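## Task

Read the three labels written on the ticket at the desk's front edge. Each foam block on the shelf is identified by the label on the shelf edge directly beneath it. Move the three foam blocks whose labels match the ticket onto the desk, where they must stay without the robot holding them. The robot must not tip over or be left leaning, or the task fails.

## Robot and tools

ROBOT. A Hello Robot Stretch 3 with one arm. It has a two-wheeled base (0.33 m long, 0.34 m wide), a lift that carries the arm up and down a mast, and a telescoping arm pointing out of the robot's RIGHT side. The base cannot slide sideways. To move the gripper forward or back, drive the base. It pivots about a point midway between the drive wheels, 0.05 m behind the front edge. With the arm retracted and the wrist folded, a turn sweeps a circle of radius 0.28 m. An unfolded, level wrist reaches beyond that circle. Objects may occasionally be nudged by an outside disturbance.

FRAMES. Base frame: origin on the floor between the drive wheels, x forward, y left, z up. hand_pose is reported in this frame, at the point where the closed fingertips meet. Odometry frame: the base frame as it was at the scene's start. Heading is positive to the left, from -3.142 to 3.142.

execute_actions. Argument actions is a list run in order; an empty list just returns the current state and images. If any action is malformed or a number is out of range, the whole call is rejected and nothing new runs. Each action may have:
- robot: one command, a list of up to 8 commands run one after another, or {"stop": true}, which brakes everything and clears the queue. A queue item can be {"pause_s": s} with s at most 15.
- steps: integer 1 to 450, control steps at 30 per second (default 1). {"steps": n} alone only waits.
- until: ends the action early once every condition holds. {"robot": {"status": "ended"}} waits until nothing is moving and no queue runs. Other fields compare numbers, e.g. {"lift_m": [">", 0.3]}, or statuses, e.g. {"arm_m_status": ["!=", "moving"]}. {"any": {"status": "ended"}} fires when the first motion or queue ends.

A command may contain:
- base: exactly one of translate_m (metres, |d| at most 1, forward positive) or rotate_rad (radians, |d| at most 3.2, counter-clockwise/left positive). Both are offsets, measured from where the base is when that command starts.
- joints: absolute targets by name. Unnamed joints keep their current goals. Ranges: lift_m 0 to 1.1 (arm height); arm_m 0 to 0.52 (extension); wrist_yaw_rad -1.345 to 4.42 (0 along the arm, positive swings toward the front, 3.0 folded over the base); wrist_pitch_rad -1.57 to 0.451 (0 level, negative tips fingertips down); wrist_roll_rad -2.911 to 2.911 (0 fingers side by side); gripper_m -0.089 to 0.179 (larger is wider; the real fingertip gap is 0.007 m smaller near closed, 0.025 m smaller fully open, and 0 below 0.007); head_pan_rad -3.953 to 1.73 (0 forward, positive left, -1.57 looks along the arm); head_tilt_rad -1.53 to 0.419 (negative looks down).
- contact_limits: {"arm_m": e}, effort percent 1 to 100, at which the arm halts. It lasts until arm_m's next command.
Base and joint motions begin together and keep running across later actions and while you think. A new command overrides goals at once and discards any older queue. The base is fast (0.30 m/s, 1.9 rad/s) only with lift_m under 0.30, arm_m under 0.03 and wrist_yaw_rad over 2.54; otherwise 0.10 m/s and 0.63 rad/s.

zoom_image: camera is head_camera, nav_camera or wrist_camera; region is [x0, y0, x1, y1] in pixels of that camera's last image, top-left origin, at most 504 by 504. Useful for reading labels and tickets. head_camera and nav_camera both move with the head.

finished_scene: scene is the number of the current scene. It is final; wait until all motion has ended first, since anything still moving is braked afterward.

GRIPPING. Close to a gripper_m below the object's width to grip; open at least 0.02 past the touch value to let go. Neither the reading nor "done" proves a hold; check the images or effort. Squeezing too hard triggers a guard that weakens the grip; send a new value to squeeze again.

RESULTS. base_status shows progress as (moved of goal). joint_goals, joint_status and measured_speeds cover each joint. Statuses: moving, done, off_target (resting short, may still push), contact_stop (lift or arm hit something and went slack), time_out, stopped, not_commanded, torque_fault (wrist servo off for 10 s; joint limp, goals refused). The robot line gives refusals, queue (idle/running/done/dropped/stopped) and queue_left. Lines starting refused:, dropped: or replaced: explain failures, counting from 0. robot.on_its_own shows goals the robot changed, slack or off joints, loaded motors and tilt of 3 degrees or more. base_tilt is in degrees (forward/right positive). motor_effort is percent of maximum, bracket = peak. lidar_m has 12 distances in 30-degree sectors starting straight ahead and going counter-clockwise, in a plane 0.17 m up. wrist_depth_mm and head_depth_mm are 7x7 grids of depths in mm. Each call returns one image per camera.

AVOID. Fold or unfold the wrist only with lift_m 0.32 to 0.95, wrist_pitch_rad -0.4 and roll near 0; once folded the lift may go down to 0.25. With wrist_yaw_rad below -0.4 keep pitch at -0.5 or lower. Pushing against something rigid with the gripper above about 0.45 m can tip the robot, and a second push after a contact_stop is riskier. Do not drive while holding or pushing on something fixed. If the base snags or leans, reverse the last move in small steps, pull the gripper free, and lower lift_m to about 0.2 if needed. Avoid drops, slams and hard pushes, and keep wrist servos from overheating.

Each tool is called after "Emit:" as a command line: name --argument value for each argument, lists and objects as JSON in quotes; but a table of rows of numbers goes row by row, as --pt "numbers of a row", without its own name.

## Session

Emit:
execute_actions --actions '[]'

Scene clock: 0.00 s.
robot.base_odometry: x=+0.000 y=+0.000 heading=+0.000 (m, m, rad; robot's odometry frame)
robot.turned_by_wheels: +0.000 (rad since the last result)
robot.turned_by_imu: +0.000 (rad since the last result)
robot.base_tilt: forward=-1.2 right=-0.4 (deg)
robot.lidar_m: 2.39 1.94 1.93 2.12 1.43 1.32 1.60 1.83 1.82 2.03 2.48 2.73
robot.head_depth_mm: 2158 2958 2984 2966 2952 2917 2231 / 2173 3197 3241 3184 3162 2982 2207 / 2188 3193 3378 3404 3465 3276 2219 / 2200 2960 3015 3037 3060 3022 2208 / 2204 2649 2665 2716 2701 2746 2192 / 2209 2390 2412 2434 2437 2458 2206 / 2089 2169 2185 2197 2170 2224 2173
robot.base_status: not_commanded
robot.joint_positions: lift_m=+0.434 arm_m=+0.002 wrist_yaw_rad=+2.937 wrist_pitch_rad=-0.430 wrist_roll_rad=+0.018 gripper_m=+0.037 head_pan_rad=+0.008 head_tilt_rad=+0.001
robot.joint_goals: lift_m=+0.434 arm_m=+0.002 wrist_yaw_rad=+2.937 wrist_pitch_rad=-0.430 wrist_roll_rad=+0.018 gripper_m=+0.037 head_pan_rad=+0.008 head_tilt_rad=+0.001
robot.joint_status: lift_m=not_commanded arm_m=not_commanded wrist_yaw_rad=not_commanded wrist_pitch_rad=not_commanded wrist_roll_rad=not_commanded gripper_m=not_commanded head_pan_rad=not_commanded head_tilt_rad=not_commanded
robot.measured_speeds: translate_m=+0.000 rotate_rad=+0.000 lift_m=+0.000 arm_m=+0.000 wrist_yaw_rad=+0.000 wrist_pitch_rad=+0.000 wrist_roll_rad=+0.000 head_pan_rad=+0.000 head_tilt_rad=+0.000
robot: refusals=0 queue=idle queue_left=0
robot.motor_effort: left_wheel=+1 right_wheel=+1 lift_m=+31 arm_m=+0 wrist_yaw_rad=+0 wrist_pitch_rad=+7 wrist_roll_rad=+0 gripper_m=+0 head_pan_rad=+0 head_tilt_rad=+2 (%)
robot.hand_pose: x=+0.0241 y=+0.0712 z=+0.4444 quat_wxyz=(+0.222, +0.708, +0.078, +0.666) (m; robot's base frame)
robot.wrist_depth_mm: - - - - - - - / - - - - - - - / - - - - - - - / - - - - - - - / 833 828 880 870 857 851 884 / 685 692 - 703 709 713 724 / 582 591 592 597 593 603 611
pictures: head_camera (sideways: a quarter turn clockwise sets it upright), nav_camera (sideways: a quarter turn counterclockwise sets it upright), wrist_camera
Images, in order (width x height): head_camera 896x504, nav_camera 672x504, wrist_camera 644x364.

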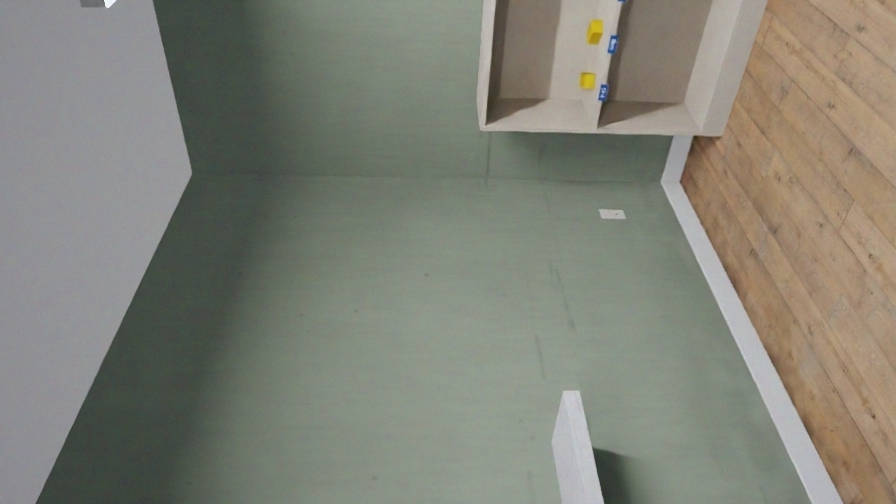

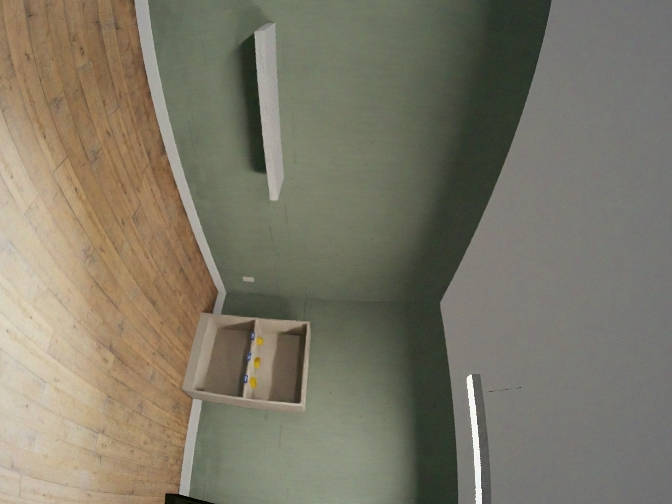

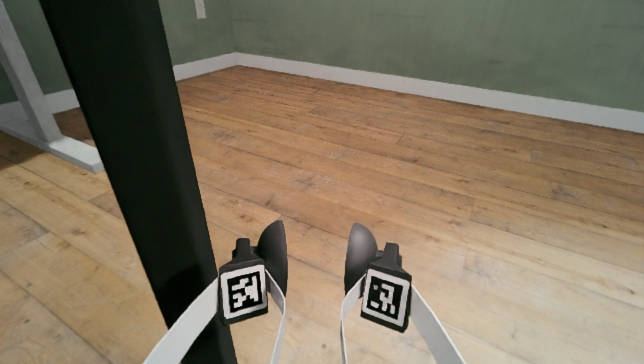

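Emit:
execute_actions --actions '[{"robot":{"joints":{"head_pan_rad":-1.2,"head_tilt_rad":-0.4,"lift_m":0.26}},"steps":450,"until":{"robot":{"head_pan_rad_status":"done"}}}]'

Emit:
execute_actions --actions '[{"robot":{"joints":{"head_pan_rad":-2.5}},"steps":450,"until":{"robot":{"status":"ended"}}}]'

Emit:
execute_actions --actions '[{"robot":{"joints":{"head_pan_rad":-3.8}},"steps":450,"until":{"robot":{"status":"ended"}}}]'

Scene clock: 5.97 s.
robot.base_odometry: x=+0.000 y=+0.000 heading=+0.000 (m, m, rad; robot's odometry frame)
robot.turned_by_wheels: +0.000 (rad since the last result)
robot.turned_by_imu: +0.001 (rad since the last result)
robot.base_tilt: forward=-1.3 right=-0.4 (deg)
robot.lidar_m: 2.38 1.95 1.93 2.12 1.43 1.32 1.60 1.84 1.82 2.02 2.47 2.72
robot.head_depth_mm: 2194 2328 2413 2566 2227 1742 1412 / 2483 2623 2764 2829 2241 1727 1410 / 2870 3044 3121 2700 2214 1729 1408 / 2952 3136 3376 2925 2228 1716 1418 / 2784 2972 3251 3065 2219 1722 1409 / 2607 2761 3004 2941 2204 1724 1403 / 2518 2661 2846 2850 2200 1714 1400
robot.base_status: not_commanded
robot.joint_positions: lift_m=+0.336 arm_m=+0.002 wrist_yaw_rad=+2.937 wrist_pitch_rad=-0.430 wrist_roll_rad=+0.018 gripper_m=+0.037 head_pan_rad=-1.193 head_tilt_rad=-0.395
robot.joint_goals: lift_m=+0.260 arm_m=+0.002 wrist_yaw_rad=+2.937 wrist_pitch_rad=-0.430 wrist_roll_rad=+0.018 gripper_m=+0.037 head_pan_rad=-1.200 head_tilt_rad=-0.400
robot.joint_status: lift_m=moving arm_m=not_commanded wrist_yaw_rad=not_commanded wrist_pitch_rad=not_commanded wrist_roll_rad=not_commanded gripper_m=not_commanded head_pan_rad=done head_tilt_rad=done
robot.measured_speeds: translate_m=+0.000 rotate_rad=+0.000 lift_m=-0.110 arm_m=+0.000 wrist_yaw_rad=+0.000 wrist_pitch_rad=+0.000 wrist_roll_rad=+0.000 head_pan_rad=+0.000 head_tilt_rad=+0.000
robot: refusals=0 queue=running queue_left=0
robot.motor_effort: left_wheel=+1(1) right_wheel=+0(0) lift_m=+22(31) arm_m=-1(0) wrist_yaw_rad=+0(1) wrist_pitch_rad=+6(7) wrist_roll_rad=+0(0) gripper_m=+0(0) head_pan_rad=-2(31) head_tilt_rad=-3(28) (%)
robot.hand_pose: x=+0.0241 y=+0.0712 z=+0.3463 quat_wxyz=(+0.222, +0.708, +0.078, +0.666) (m; robot's base frame)
robot.wrist_depth_mm: - - - - - - - / - - - - - - - / - - - - - - - / 869 - 862 863 891 898 932 / 684 684 710 716 713 698 714 / 567 569 - 587 583 591 589 / 479 502 - 502 488 501 503
pictures: head_camera (sideways: a quarter turn clockwise sets it upright), nav_camera (sideways: a quarter turn counterclockwise sets it upright), wrist_camera
Images, in order (width x height): head_camera 896x504, nav_camera 672x504, wrist_camera 644x364.

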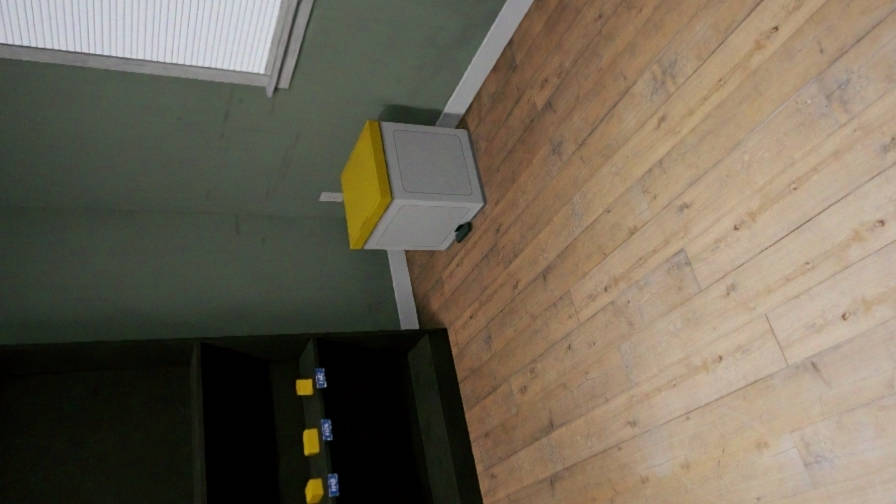

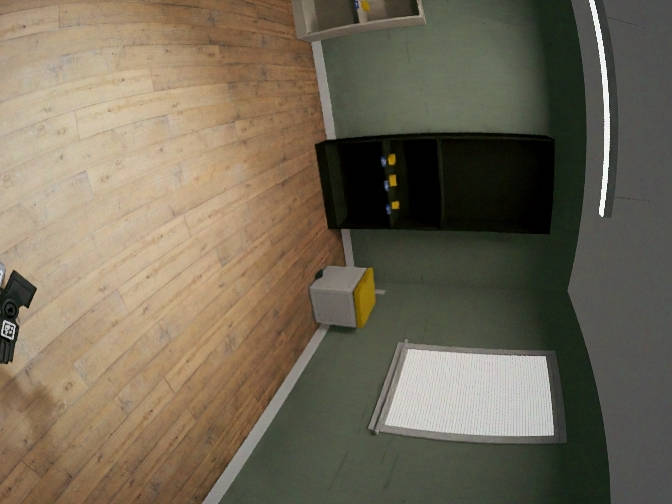

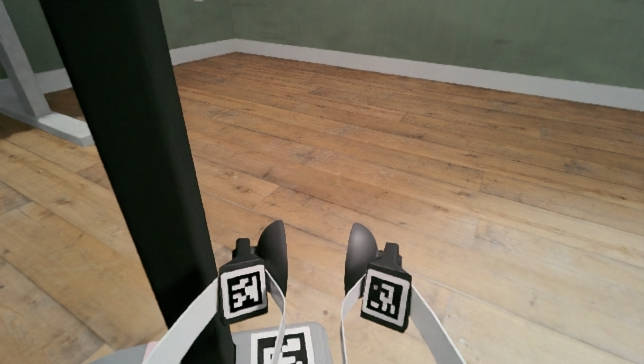

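Scene clock: 7.20 s.
robot.base_odometry: x=+0.000 y=+0.000 heading=+0.000 (m, m, rad; robot's odometry frame)
robot.turned_by_wheels: +0.000 (rad since the last result)
robot.turned_by_imu: +0.000 (rad since the last result)
robot.base_tilt: forward=-1.2 right=-0.4 (deg)
robot.lidar_m: 2.38 1.94 1.93 2.12 1.43 1.32 1.60 1.83 1.81 2.02 2.48 2.72
robot.head_depth_mm: 1762 1885 2062 2264 2241 1736 1411 / 1704 1837 1995 2192 2239 1732 1416 / 1643 1773 1925 2100 2225 1731 1418 / 1617 1743 1879 2050 2171 1725 1404 / 1577 1702 1850 1989 2124 1727 1408 / 1545 1660 1788 1943 2063 1720 1406 / 1517 1640 1761 1916 2042 1722 1407
robot.base_status: not_commanded
robot.joint_positions: lift_m=+0.260 arm_m=+0.002 wrist_yaw_rad=+2.937 wrist_pitch_rad=-0.430 wrist_roll_rad=+0.018 gripper_m=+0.037 head_pan_rad=-2.493 head_tilt_rad=-0.395
robot.joint_goals: lift_m=+0.260 arm_m=+0.002 wrist_yaw_rad=+2.937 wrist_pitch_rad=-0.430 wrist_roll_rad=+0.018 gripper_m=+0.037 head_pan_rad=-2.500 head_tilt_rad=-0.400
robot.joint_status: lift_m=done arm_m=not_commanded wrist_yaw_rad=not_commanded wrist_pitch_rad=not_commanded wrist_roll_rad=not_commanded gripper_m=not_commanded head_pan_rad=done head_tilt_rad=done
robot.measured_speeds: translate_m=+0.000 rotate_rad=+0.000 lift_m=+0.000 arm_m=+0.000 wrist_yaw_rad=+0.000 wrist_pitch_rad=+0.000 wrist_roll_rad=+0.000 head_pan_rad=+0.000 head_tilt_rad=+0.000
robot: refusals=0 queue=done queue_left=0
robot.motor_effort: left_wheel=+1(1) right_wheel=+1(0) lift_m=+19(19) arm_m=+0(1) wrist_yaw_rad=+0(1) wrist_pitch_rad=+6(7) wrist_roll_rad=+0(0) gripper_m=+0(1) head_pan_rad=-2(34) head_tilt_rad=-2(3) (%)
robot.hand_pose: x=+0.0241 y=+0.0712 z=+0.2705 quat_wxyz=(+0.222, +0.708, +0.078, +0.666) (m; robot's base frame)
robot.wrist_depth_mm: - - - - - - - / - - - - - - - / 966 - 962 991 - - - / 706 - 726 760 745 762 750 / 567 571 602 596 589 590 598 / 476 495 - 502 489 496 494 / - - - 416 409 418 421
pictures: head_camera (sideways: a quarter turn clockwise sets it upright), nav_camera (sideways: a quarter turn counterclockwise sets it upright), wrist_camera
Images, in order (width x height): head_camera 896x504, nav_camera 672x504, wrist_camera 644x364.

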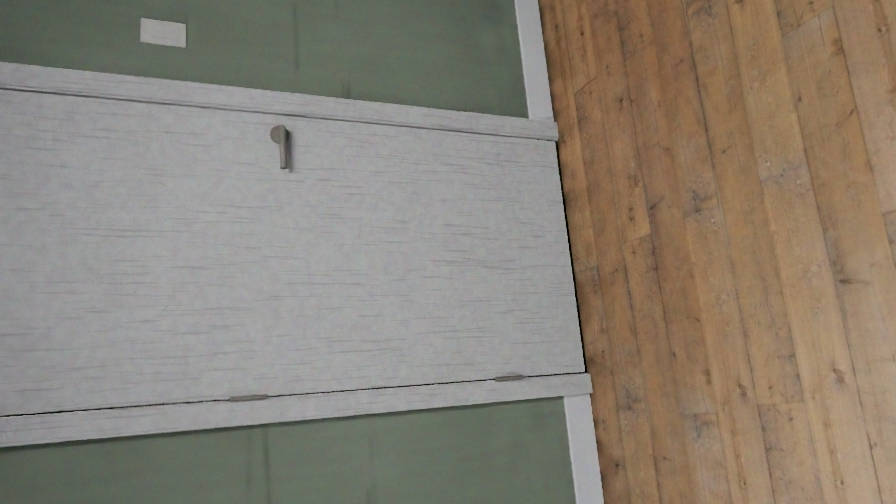

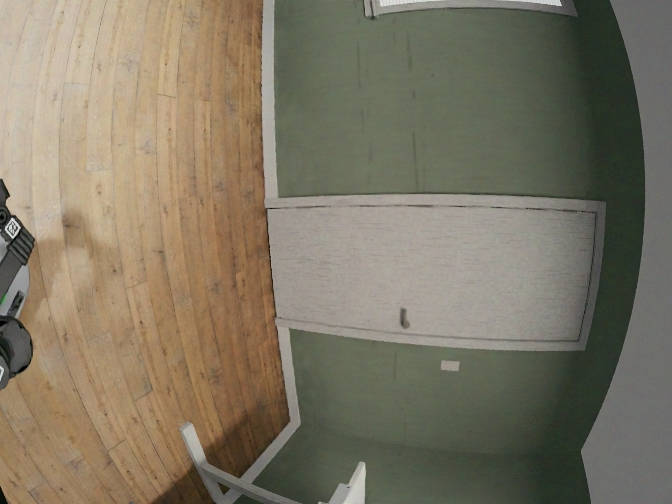

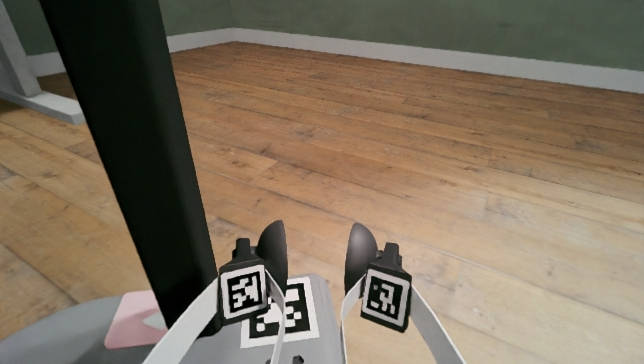

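Scene clock: 8.43 s.
robot.base_odometry: x=+0.000 y=+0.000 heading=+0.000 (m, m, rad; robot's odometry frame)
robot.turned_by_wheels: +0.000 (rad since the last result)
robot.turned_by_imu: +0.000 (rad since the last result)
robot.base_tilt: forward=-1.2 right=-0.4 (deg)
robot.lidar_m: 2.39 1.94 1.93 2.12 1.43 1.32 1.60 1.84 1.81 2.03 2.47 2.72
robot.head_depth_mm: 1544 1683 1412 1545 1653 - - / 1555 1690 1395 1981 2139 1730 1418 / 1563 1694 1394 1973 2050 1731 1417 / 1587 1696 1388 1965 1979 1734 1412 / 1586 1712 1376 1988 2063 1675 1406 / 1597 1717 1375 2015 2124 1717 1402 / 1597 1724 1371 2034 2144 1717 1403
robot.base_status: not_commanded
robot.joint_positions: lift_m=+0.260 arm_m=+0.002 wrist_yaw_rad=+2.937 wrist_pitch_rad=-0.430 wrist_roll_rad=+0.018 gripper_m=+0.037 head_pan_rad=-3.793 head_tilt_rad=-0.395
robot.joint_goals: lift_m=+0.260 arm_m=+0.002 wrist_yaw_rad=+2.937 wrist_pitch_rad=-0.430 wrist_roll_rad=+0.018 gripper_m=+0.037 head_pan_rad=-3.800 head_tilt_rad=-0.400
robot.joint_status: lift_m=done arm_m=not_commanded wrist_yaw_rad=not_commanded wrist_pitch_rad=not_commanded wrist_roll_rad=not_commanded gripper_m=not_commanded head_pan_rad=done head_tilt_rad=done
robot.measured_speeds: translate_m=+0.000 rotate_rad=+0.000 lift_m=+0.000 arm_m=+0.000 wrist_yaw_rad=+0.000 wrist_pitch_rad=+0.000 wrist_roll_rad=+0.000 head_pan_rad=+0.000 head_tilt_rad=+0.000
robot: refusals=0 queue=done queue_left=0
robot.motor_effort: left_wheel=+1(1) right_wheel=+1(0) lift_m=+19(20) arm_m=+0(1) wrist_yaw_rad=+0(0) wrist_pitch_rad=+7(7) wrist_roll_rad=+0(0) gripper_m=+1(0) head_pan_rad=-4(30) head_tilt_rad=-3(3) (%)
robot.hand_pose: x=+0.0241 y=+0.0712 z=+0.2705 quat_wxyz=(+0.222, +0.708, +0.078, +0.666) (m; robot's base frame)
robot.wrist_depth_mm: - - - - - - - / - - - - - - - / 947 - 979 993 - - - / 716 - 736 736 758 748 765 / 567 566 605 599 588 598 606 / 476 490 - 498 487 490 495 / - - - 416 409 420 421
pictures: head_camera (sideways: a quarter turn clockwise sets it upright), nav_camera (sideways: a quarter turn counterclockwise sets it upright), wrist_camera
Images, in order (width x height): head_camera 896x504, nav_camera 672x504, wrist_camera 644x364.

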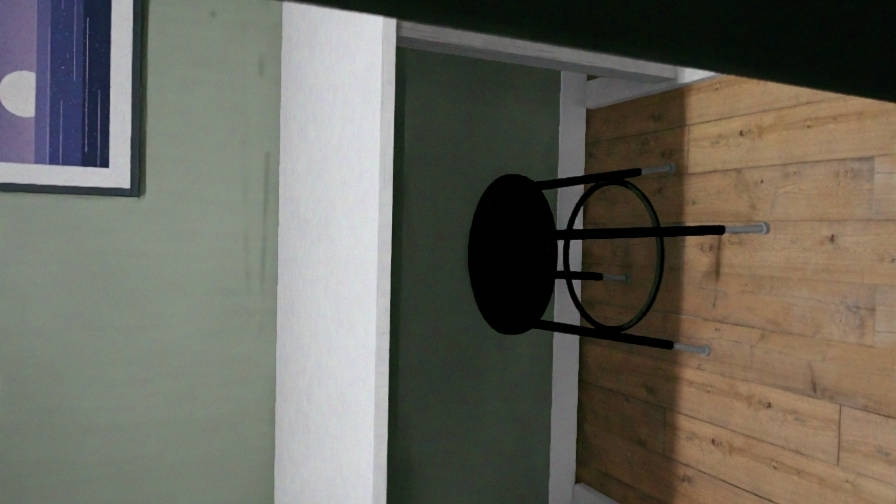

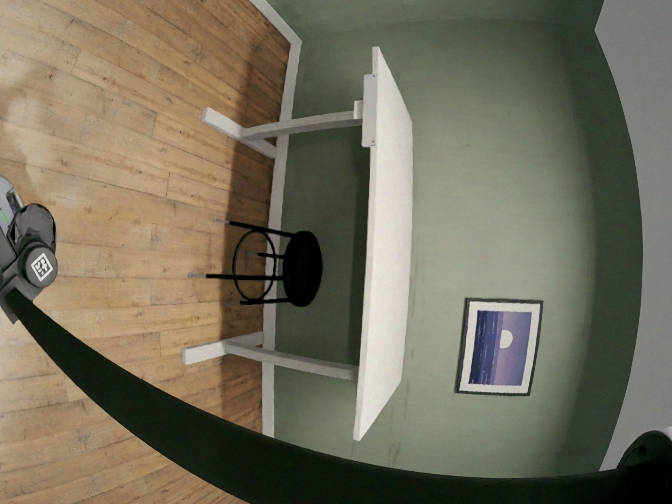

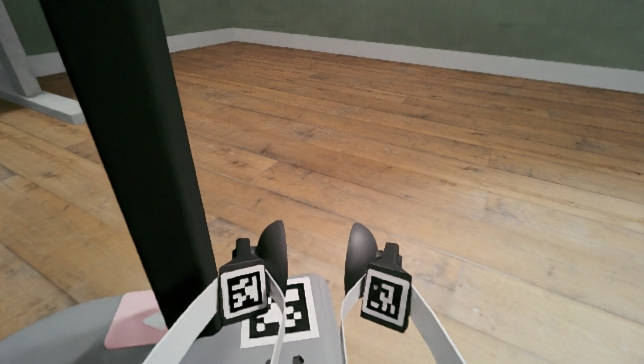

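Emit:
execute_actions --actions '[{"robot":{"joints":{"head_pan_rad":-3.2}},"steps":450,"until":{"robot":{"status":"ended"}}}]'

Emit:
zoom_image --camera "head_camera" --region '[250,60,500,400]'

Scene clock: 12.33 s.
robot.base_odometry: x=+0.000 y=+0.000 heading=+0.000 (m, m, rad; robot's odometry frame)
robot.turned_by_wheels: +0.000 (rad since the last result)
robot.turned_by_imu: +0.001 (rad since the last result)
robot.base_tilt: forward=-1.2 right=-0.4 (deg)
robot.lidar_m: 2.39 1.94 1.92 2.12 1.43 1.32 1.60 1.84 1.81 2.02 2.47 2.72
robot.head_depth_mm: 1637 1733 1408 1976 2068 1728 1415 / 1731 1840 1403 2122 2187 1730 1405 / 1840 1977 1395 2175 1999 1731 1410 / 1947 2119 1541 2483 2220 1728 1412 / 2097 2271 2453 2659 2220 1724 1409 / 2180 2335 2498 2646 2200 1727 1398 / 1979 2100 2226 2361 2201 1714 1399
robot.base_status: not_commanded
robot.joint_positions: lift_m=+0.260 arm_m=+0.002 wrist_yaw_rad=+2.937 wrist_pitch_rad=-0.430 wrist_roll_rad=+0.018 gripper_m=+0.037 head_pan_rad=-3.207 head_tilt_rad=-0.395
robot.joint_goals: lift_m=+0.260 arm_m=+0.002 wrist_yaw_rad=+2.937 wrist_pitch_rad=-0.430 wrist_roll_rad=+0.018 gripper_m=+0.037 head_pan_rad=-3.200 head_tilt_rad=-0.400
robot.joint_status: lift_m=done arm_m=not_commanded wrist_yaw_rad=not_commanded wrist_pitch_rad=not_commanded wrist_roll_rad=not_commanded gripper_m=not_commanded head_pan_rad=done head_tilt_rad=done
robot.measured_speeds: translate_m=+0.000 rotate_rad=+0.000 lift_m=+0.000 arm_m=+0.000 wrist_yaw_rad=+0.000 wrist_pitch_rad=+0.000 wrist_roll_rad=+0.000 head_pan_rad=+0.000 head_tilt_rad=+0.000
robot: refusals=0 queue=done queue_left=0
robot.motor_effort: left_wheel=+1(1) right_wheel=-1(0) lift_m=+20(20) arm_m=+0(1) wrist_yaw_rad=+0(0) wrist_pitch_rad=+7(7) wrist_roll_rad=+0(0) gripper_m=+0(0) head_pan_rad=+3(26) head_tilt_rad=-2(2) (%)
robot.hand_pose: x=+0.0241 y=+0.0712 z=+0.2705 quat_wxyz=(+0.222, +0.708, +0.078, +0.666) (m; robot's base frame)
robot.wrist_depth_mm: - - - - - - - / - - - - - - - / 956 - 973 991 - - - / 716 - 728 740 754 752 758 / 572 560 611 594 584 592 601 / 474 492 - 505 486 494 494 / - - - 413 411 417 424
pictures: head_camera (sideways: a quarter turn clockwise sets it upright), nav_camera (sideways: a quarter turn counterclockwise sets it upright), wrist_camera
Images, in order (width x height): head_camera 896x504, nav_camera 672x504, wrist_camera 644x364.

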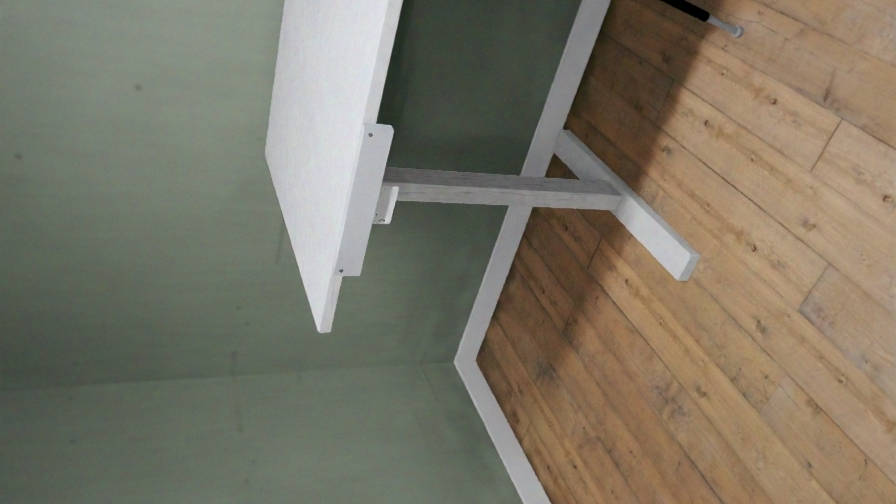

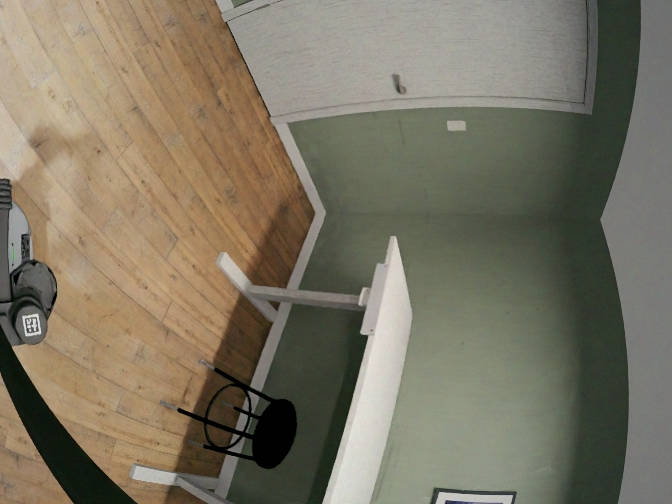

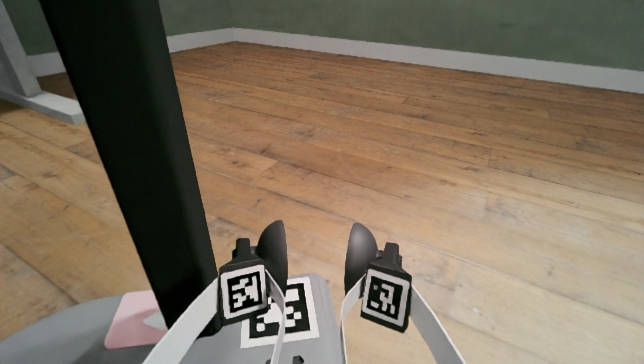

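Region (250, 60, 500, 400) of head_camera's 896x504 image, scaled by 1.482, with more detail than that image has; it fills the left 371 columns of this view, and the rest is white.

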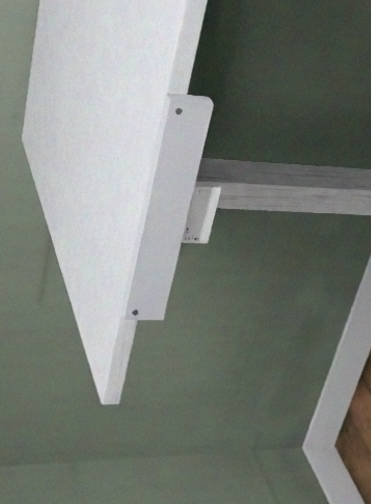

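Emit:
execute_actions --actions '[{"robot":[{"base":{"rotate_rad":0.25}},{"base":{"translate_m":-0.9}},{"base":{"rotate_rad":-2.53},"joints":{"head_pan_rad":-1.57,"head_tilt_rad":-0.6}},{"joints":{"lift_m":0.74}}],"steps":450,"until":{"robot":{"lift_m":[">",0.34]}}},{"robot":{"joints":{"wrist_yaw_rad":0,"gripper_m":0.17}},"steps":450,"until":{"robot":{"wrist_yaw_rad":["<",1]}}},{"robot":{"joints":{"wrist_pitch_rad":0}},"steps":450,"until":{"robot":{"status":"ended"}}}]'

Scene clock: 32.40 s.
robot.base_odometry: x=-0.872 y=-0.223 heading=-2.280 (m, m, rad; robot's odometry frame)
robot.turned_by_wheels: -2.280 (rad since the last result)
robot.turned_by_imu: -2.272 (rad since the last result)
robot.base_tilt: forward=-1.3 right=-0.4 (deg)
robot.lidar_m: 1.10 1.14 1.56 2.67 3.57 2.76 2.65 0.97 0.90 0.86 1.35 1.14
robot.head_depth_mm: 1112 1185 781 604 1735 1467 1245 / 1112 1182 780 602 1720 1441 1251 / 1116 1180 775 601 1712 1462 1252 / 1113 1173 775 600 1722 1461 - / 1108 1166 773 600 1621 1384 1222 / 1109 1170 772 647 1709 1451 1244 / 1104 1223 1295 620 1703 1456 1238
robot.base_status: done (rotate_rad -2.5298 of -2.5300)
robot.joint_positions: lift_m=+0.740 arm_m=+0.002 wrist_yaw_rad=+0.002 wrist_pitch_rad=-0.024 wrist_roll_rad=+0.018 gripper_m=+0.170 head_pan_rad=-1.577 head_tilt_rad=-0.593
robot.joint_goals: lift_m=+0.740 arm_m=+0.002 wrist_yaw_rad=+0.000 wrist_pitch_rad=+0.000 wrist_roll_rad=+0.018 gripper_m=+0.170 head_pan_rad=-1.570 head_tilt_rad=-0.600
robot.joint_status: lift_m=done arm_m=not_commanded wrist_yaw_rad=done wrist_pitch_rad=done wrist_roll_rad=not_commanded gripper_m=done head_pan_rad=done head_tilt_rad=done
robot.measured_speeds: translate_m=+0.000 rotate_rad=+0.000 lift_m=+0.000 arm_m=+0.000 wrist_yaw_rad=+0.000 wrist_pitch_rad=+0.000 wrist_roll_rad=+0.000 head_pan_rad=+0.000 head_tilt_rad=+0.000
robot: refusals=0 queue=done queue_left=0
robot.motor_effort: left_wheel=+4(12) right_wheel=-3(10) lift_m=+43(44) arm_m=-1(1) wrist_yaw_rad=-1(2) wrist_pitch_rad=+12(11) wrist_roll_rad=+0(0) gripper_m=+0(85) head_pan_rad=+3(32) head_tilt_rad=-3(20) (%)
robot.hand_pose: x=-0.0209 y=-0.4027 z=+0.8480 quat_wxyz=(+0.701, +0.009, -0.713, -0.008) (m; robot's base frame)
robot.wrist_depth_mm: - - 999 995 976 991 976 / - - - - - - - / - - 254 253 252 252 268 / - - - - 267 - - / - - - - - - - / - - - - - - - / - - - - - - 605
pictures: head_camera (sideways: a quarter turn clockwise sets it upright), nav_camera (sideways: a quarter turn counterclockwise sets it upright), wrist_camera
Images, in order (width x height): head_camera 896x504, nav_camera 672x504, wrist_camera 644x364.

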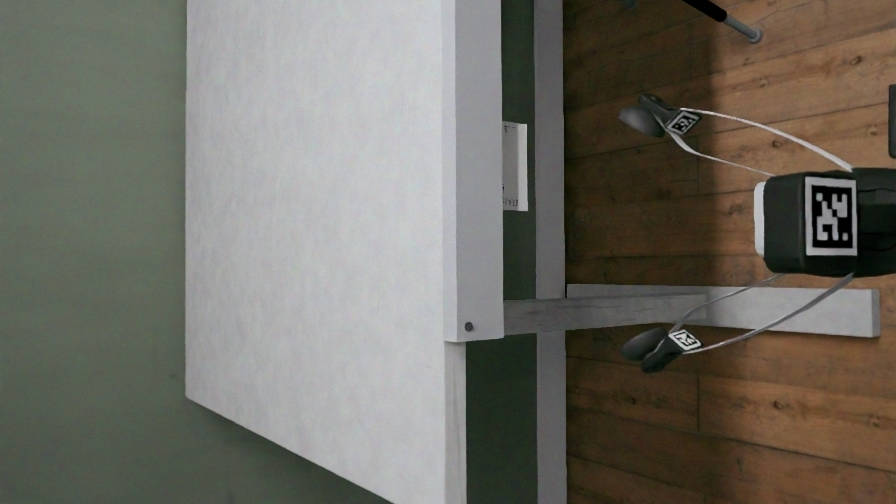

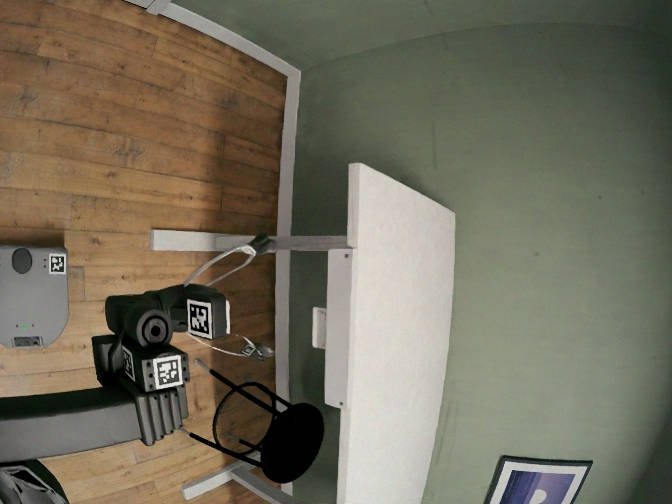

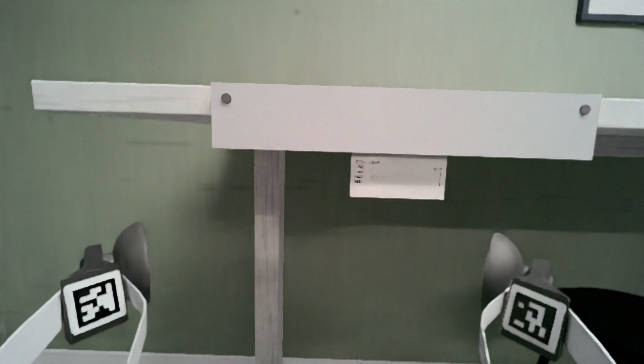

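Emit:
zoom_image --camera "wrist_camera" --region '[330,140,470,210]'

Emit:
execute_actions --actions '[{"robot":{"base":{"translate_m":-0.06},"joints":{"lift_m":0.62,"arm_m":0.08,"wrist_pitch_rad":0.4}},"steps":450,"until":{"robot":{"status":"ended"}}}]'

Region (330, 140, 470, 210) of wrist_camera's 644x364 image, scaled by 3.600.

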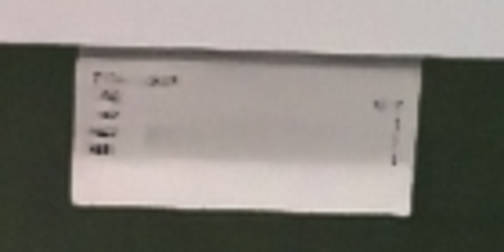

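Scene clock: 37.43 s.
robot.base_odometry: x=-0.833 y=-0.177 heading=-2.280 (m, m, rad; robot's odometry frame)
robot.turned_by_wheels: +0.000 (rad since the last result)
robot.turned_by_imu: +0.001 (rad since the last result)
robot.base_tilt: forward=-1.2 right=-0.4 (deg)
robot.lidar_m: 1.16 1.20 1.65 2.69 3.57 2.70 2.59 0.92 0.87 0.87 1.35 1.20
robot.head_depth_mm: 1119 1184 781 627 1744 1426 1251 / 1116 1178 779 603 1737 1461 1274 / 1116 1183 776 602 1718 1477 1309 / 1111 1168 774 600 1707 1493 1217 / 1110 1167 773 600 1664 1389 1215 / 1104 1166 772 599 1698 1453 1245 / 1103 1209 770 646 1710 1452 1245
robot.base_status: done (translate_m -0.0600 of -0.0600)
robot.joint_positions: lift_m=+0.620 arm_m=+0.080 wrist_yaw_rad=+0.001 wrist_pitch_rad=+0.376 wrist_roll_rad=+0.018 gripper_m=+0.170 head_pan_rad=-1.577 head_tilt_rad=-0.593
robot.joint_goals: lift_m=+0.620 arm_m=+0.080 wrist_yaw_rad=+0.000 wrist_pitch_rad=+0.400 wrist_roll_rad=+0.018 gripper_m=+0.170 head_pan_rad=-1.570 head_tilt_rad=-0.600
robot.joint_status: lift_m=done arm_m=done wrist_yaw_rad=done wrist_pitch_rad=done wrist_roll_rad=not_commanded gripper_m=done head_pan_rad=done head_tilt_rad=done
robot.measured_speeds: translate_m=+0.000 rotate_rad=+0.000 lift_m=+0.000 arm_m=+0.000 wrist_yaw_rad=+0.000 wrist_pitch_rad=+0.000 wrist_roll_rad=+0.000 head_pan_rad=+0.000 head_tilt_rad=+0.000
robot: refusals=0 queue=done queue_left=0
robot.motor_effort: left_wheel=+4(6) right_wheel=-4(9) lift_m=+19(45) arm_m=+5(5) wrist_yaw_rad=-1(1) wrist_pitch_rad=+12(14) wrist_roll_rad=+0(0) gripper_m=+0(0) head_pan_rad=+2(3) head_tilt_rad=-4(3) (%)
robot.hand_pose: x=-0.0210 y=-0.4718 z=+0.8308 quat_wxyz=(+0.689, -0.130, -0.701, +0.134) (m; robot's base frame)
robot.wrist_depth_mm: - - - - - - - / - - - - - - - / 254 218 217 217 217 218 240 / - 427 403 217 369 360 349 / - - 588 962 606 538 535 / 950 944 924 932 939 950 964 / 912 914 906 900 911 933 931
pictures: head_camera (sideways: a quarter turn clockwise sets it upright), nav_camera (sideways: a quarter turn counterclockwise sets it upright), wrist_camera
Images, in order (width x height): head_camera 896x504, nav_camera 672x504, wrist_camera 644x364.

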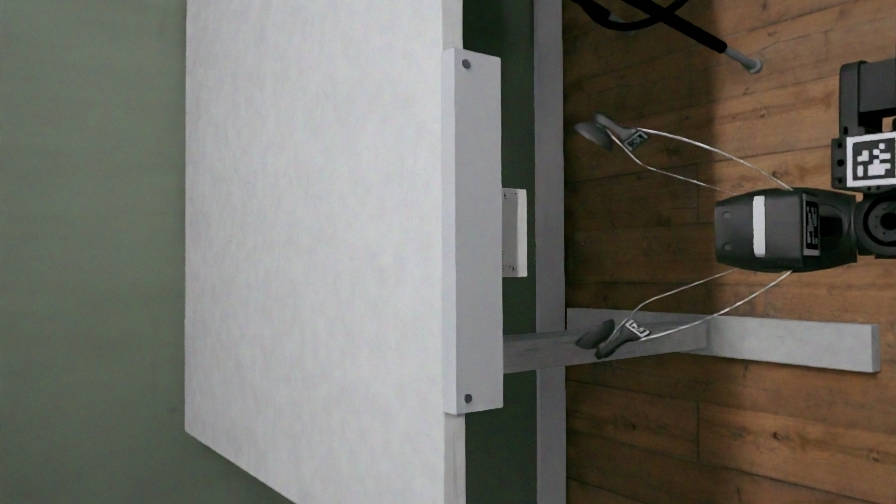

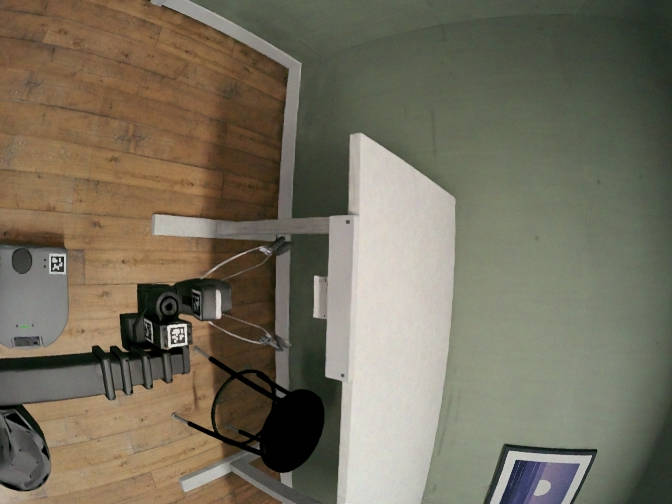

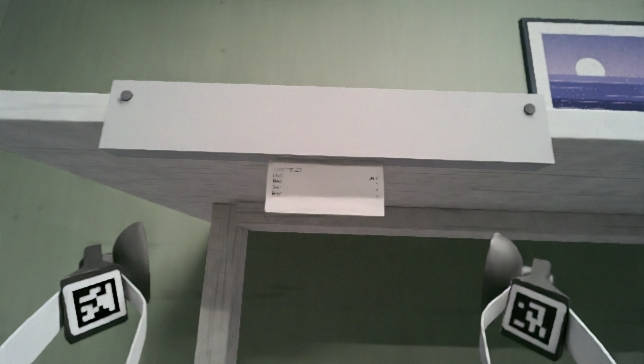

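Need closer, level.

Emit:
execute_actions --actions '[{"robot":[{"joints":{"wrist_pitch_rad":0}},{"joints":{"lift_m":0.71,"arm_m":0.17}}],"steps":450,"until":{"robot":{"status":"ended"}}}]'

Scene clock: 42.07 s.
robot.base_odometry: x=-0.833 y=-0.177 heading=-2.280 (m, m, rad; robot's odometry frame)
robot.turned_by_wheels: +0.000 (rad since the last result)
robot.turned_by_imu: +0.001 (rad since the last result)
robot.base_tilt: forward=-1.2 right=-0.4 (deg)
robot.lidar_m: 1.16 1.20 1.65 2.68 3.57 2.70 2.58 0.92 0.87 0.87 1.35 1.20
robot.head_depth_mm: 1115 1184 781 627 1723 1435 - / 1116 1180 778 603 1723 - 1211 / 1119 1179 777 602 1733 - 1222 / 1110 1173 775 601 1738 1444 1236 / 1109 1165 774 600 1614 1390 1219 / 1110 1164 770 599 1700 1459 1240 / 1101 1204 769 646 1703 1454 1236
robot.base_status: done (translate_m -0.0600 of -0.0600)
robot.joint_positions: lift_m=+0.710 arm_m=+0.170 wrist_yaw_rad=+0.001 wrist_pitch_rad=-0.015 wrist_roll_rad=+0.018 gripper_m=+0.170 head_pan_rad=-1.577 head_tilt_rad=-0.593
robot.joint_goals: lift_m=+0.710 arm_m=+0.170 wrist_yaw_rad=+0.000 wrist_pitch_rad=+0.000 wrist_roll_rad=+0.018 gripper_m=+0.170 head_pan_rad=-1.570 head_tilt_rad=-0.600
robot.joint_status: lift_m=done arm_m=done wrist_yaw_rad=done wrist_pitch_rad=done wrist_roll_rad=not_commanded gripper_m=done head_pan_rad=done head_tilt_rad=done
robot.measured_speeds: translate_m=+0.000 rotate_rad=+0.000 lift_m=+0.000 arm_m=+0.000 wrist_yaw_rad=+0.000 wrist_pitch_rad=+0.000 wrist_roll_rad=+0.000 head_pan_rad=+0.000 head_tilt_rad=+0.000
robot: refusals=0 queue=done queue_left=0
robot.motor_effort: left_wheel=+5(4) right_wheel=-4(5) lift_m=+44(44) arm_m=+4(4) wrist_yaw_rad=-1(2) wrist_pitch_rad=+7(11) wrist_roll_rad=+0(0) gripper_m=+0(1) head_pan_rad=+3(2) head_tilt_rad=-3(4) (%)
robot.hand_pose: x=-0.0211 y=-0.5704 z=+0.8203 quat_wxyz=(+0.701, +0.006, -0.713, -0.005) (m; robot's base frame)
robot.wrist_depth_mm: 86 85 85 85 85 85 85 / 340 90 87 87 87 87 87 / 897 869 98 98 98 414 414 / 904 921 101 100 100 900 897 / 927 935 524 922 932 932 917 / 936 941 519 923 937 953 926 / 988 979 544 976 942 967 550
pictures: head_camera (sideways: a quarter turn clockwise sets it upright), nav_camera (sideways: a quarter turn counterclockwise sets it upright), wrist_camera
Images, in order (width x height): head_camera 896x504, nav_camera 672x504, wrist_camera 644x364.

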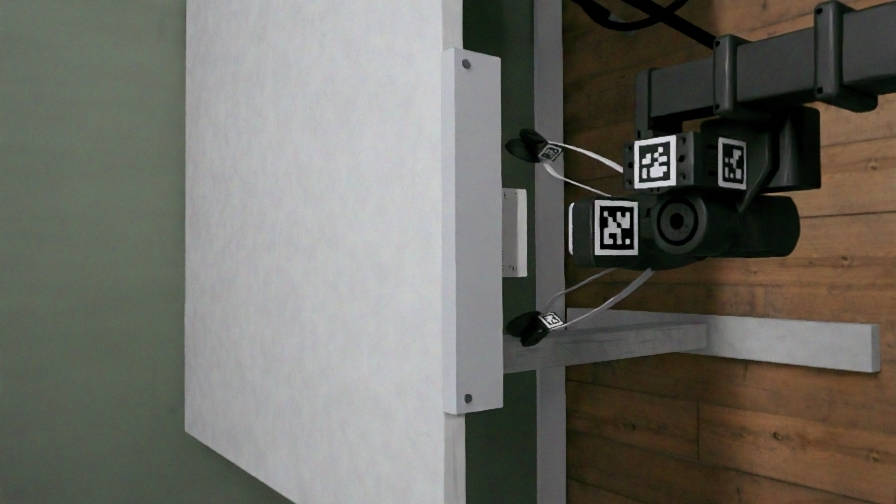

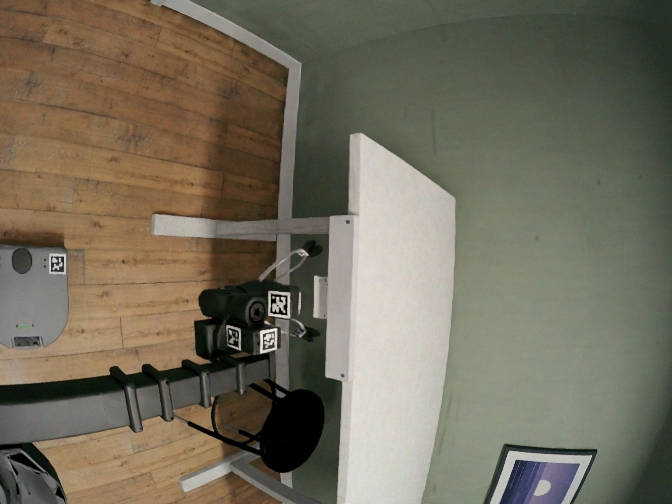

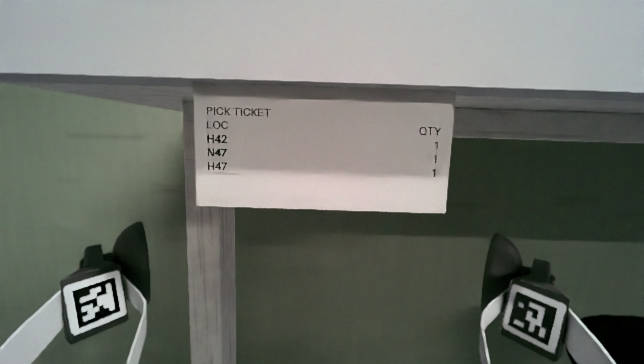

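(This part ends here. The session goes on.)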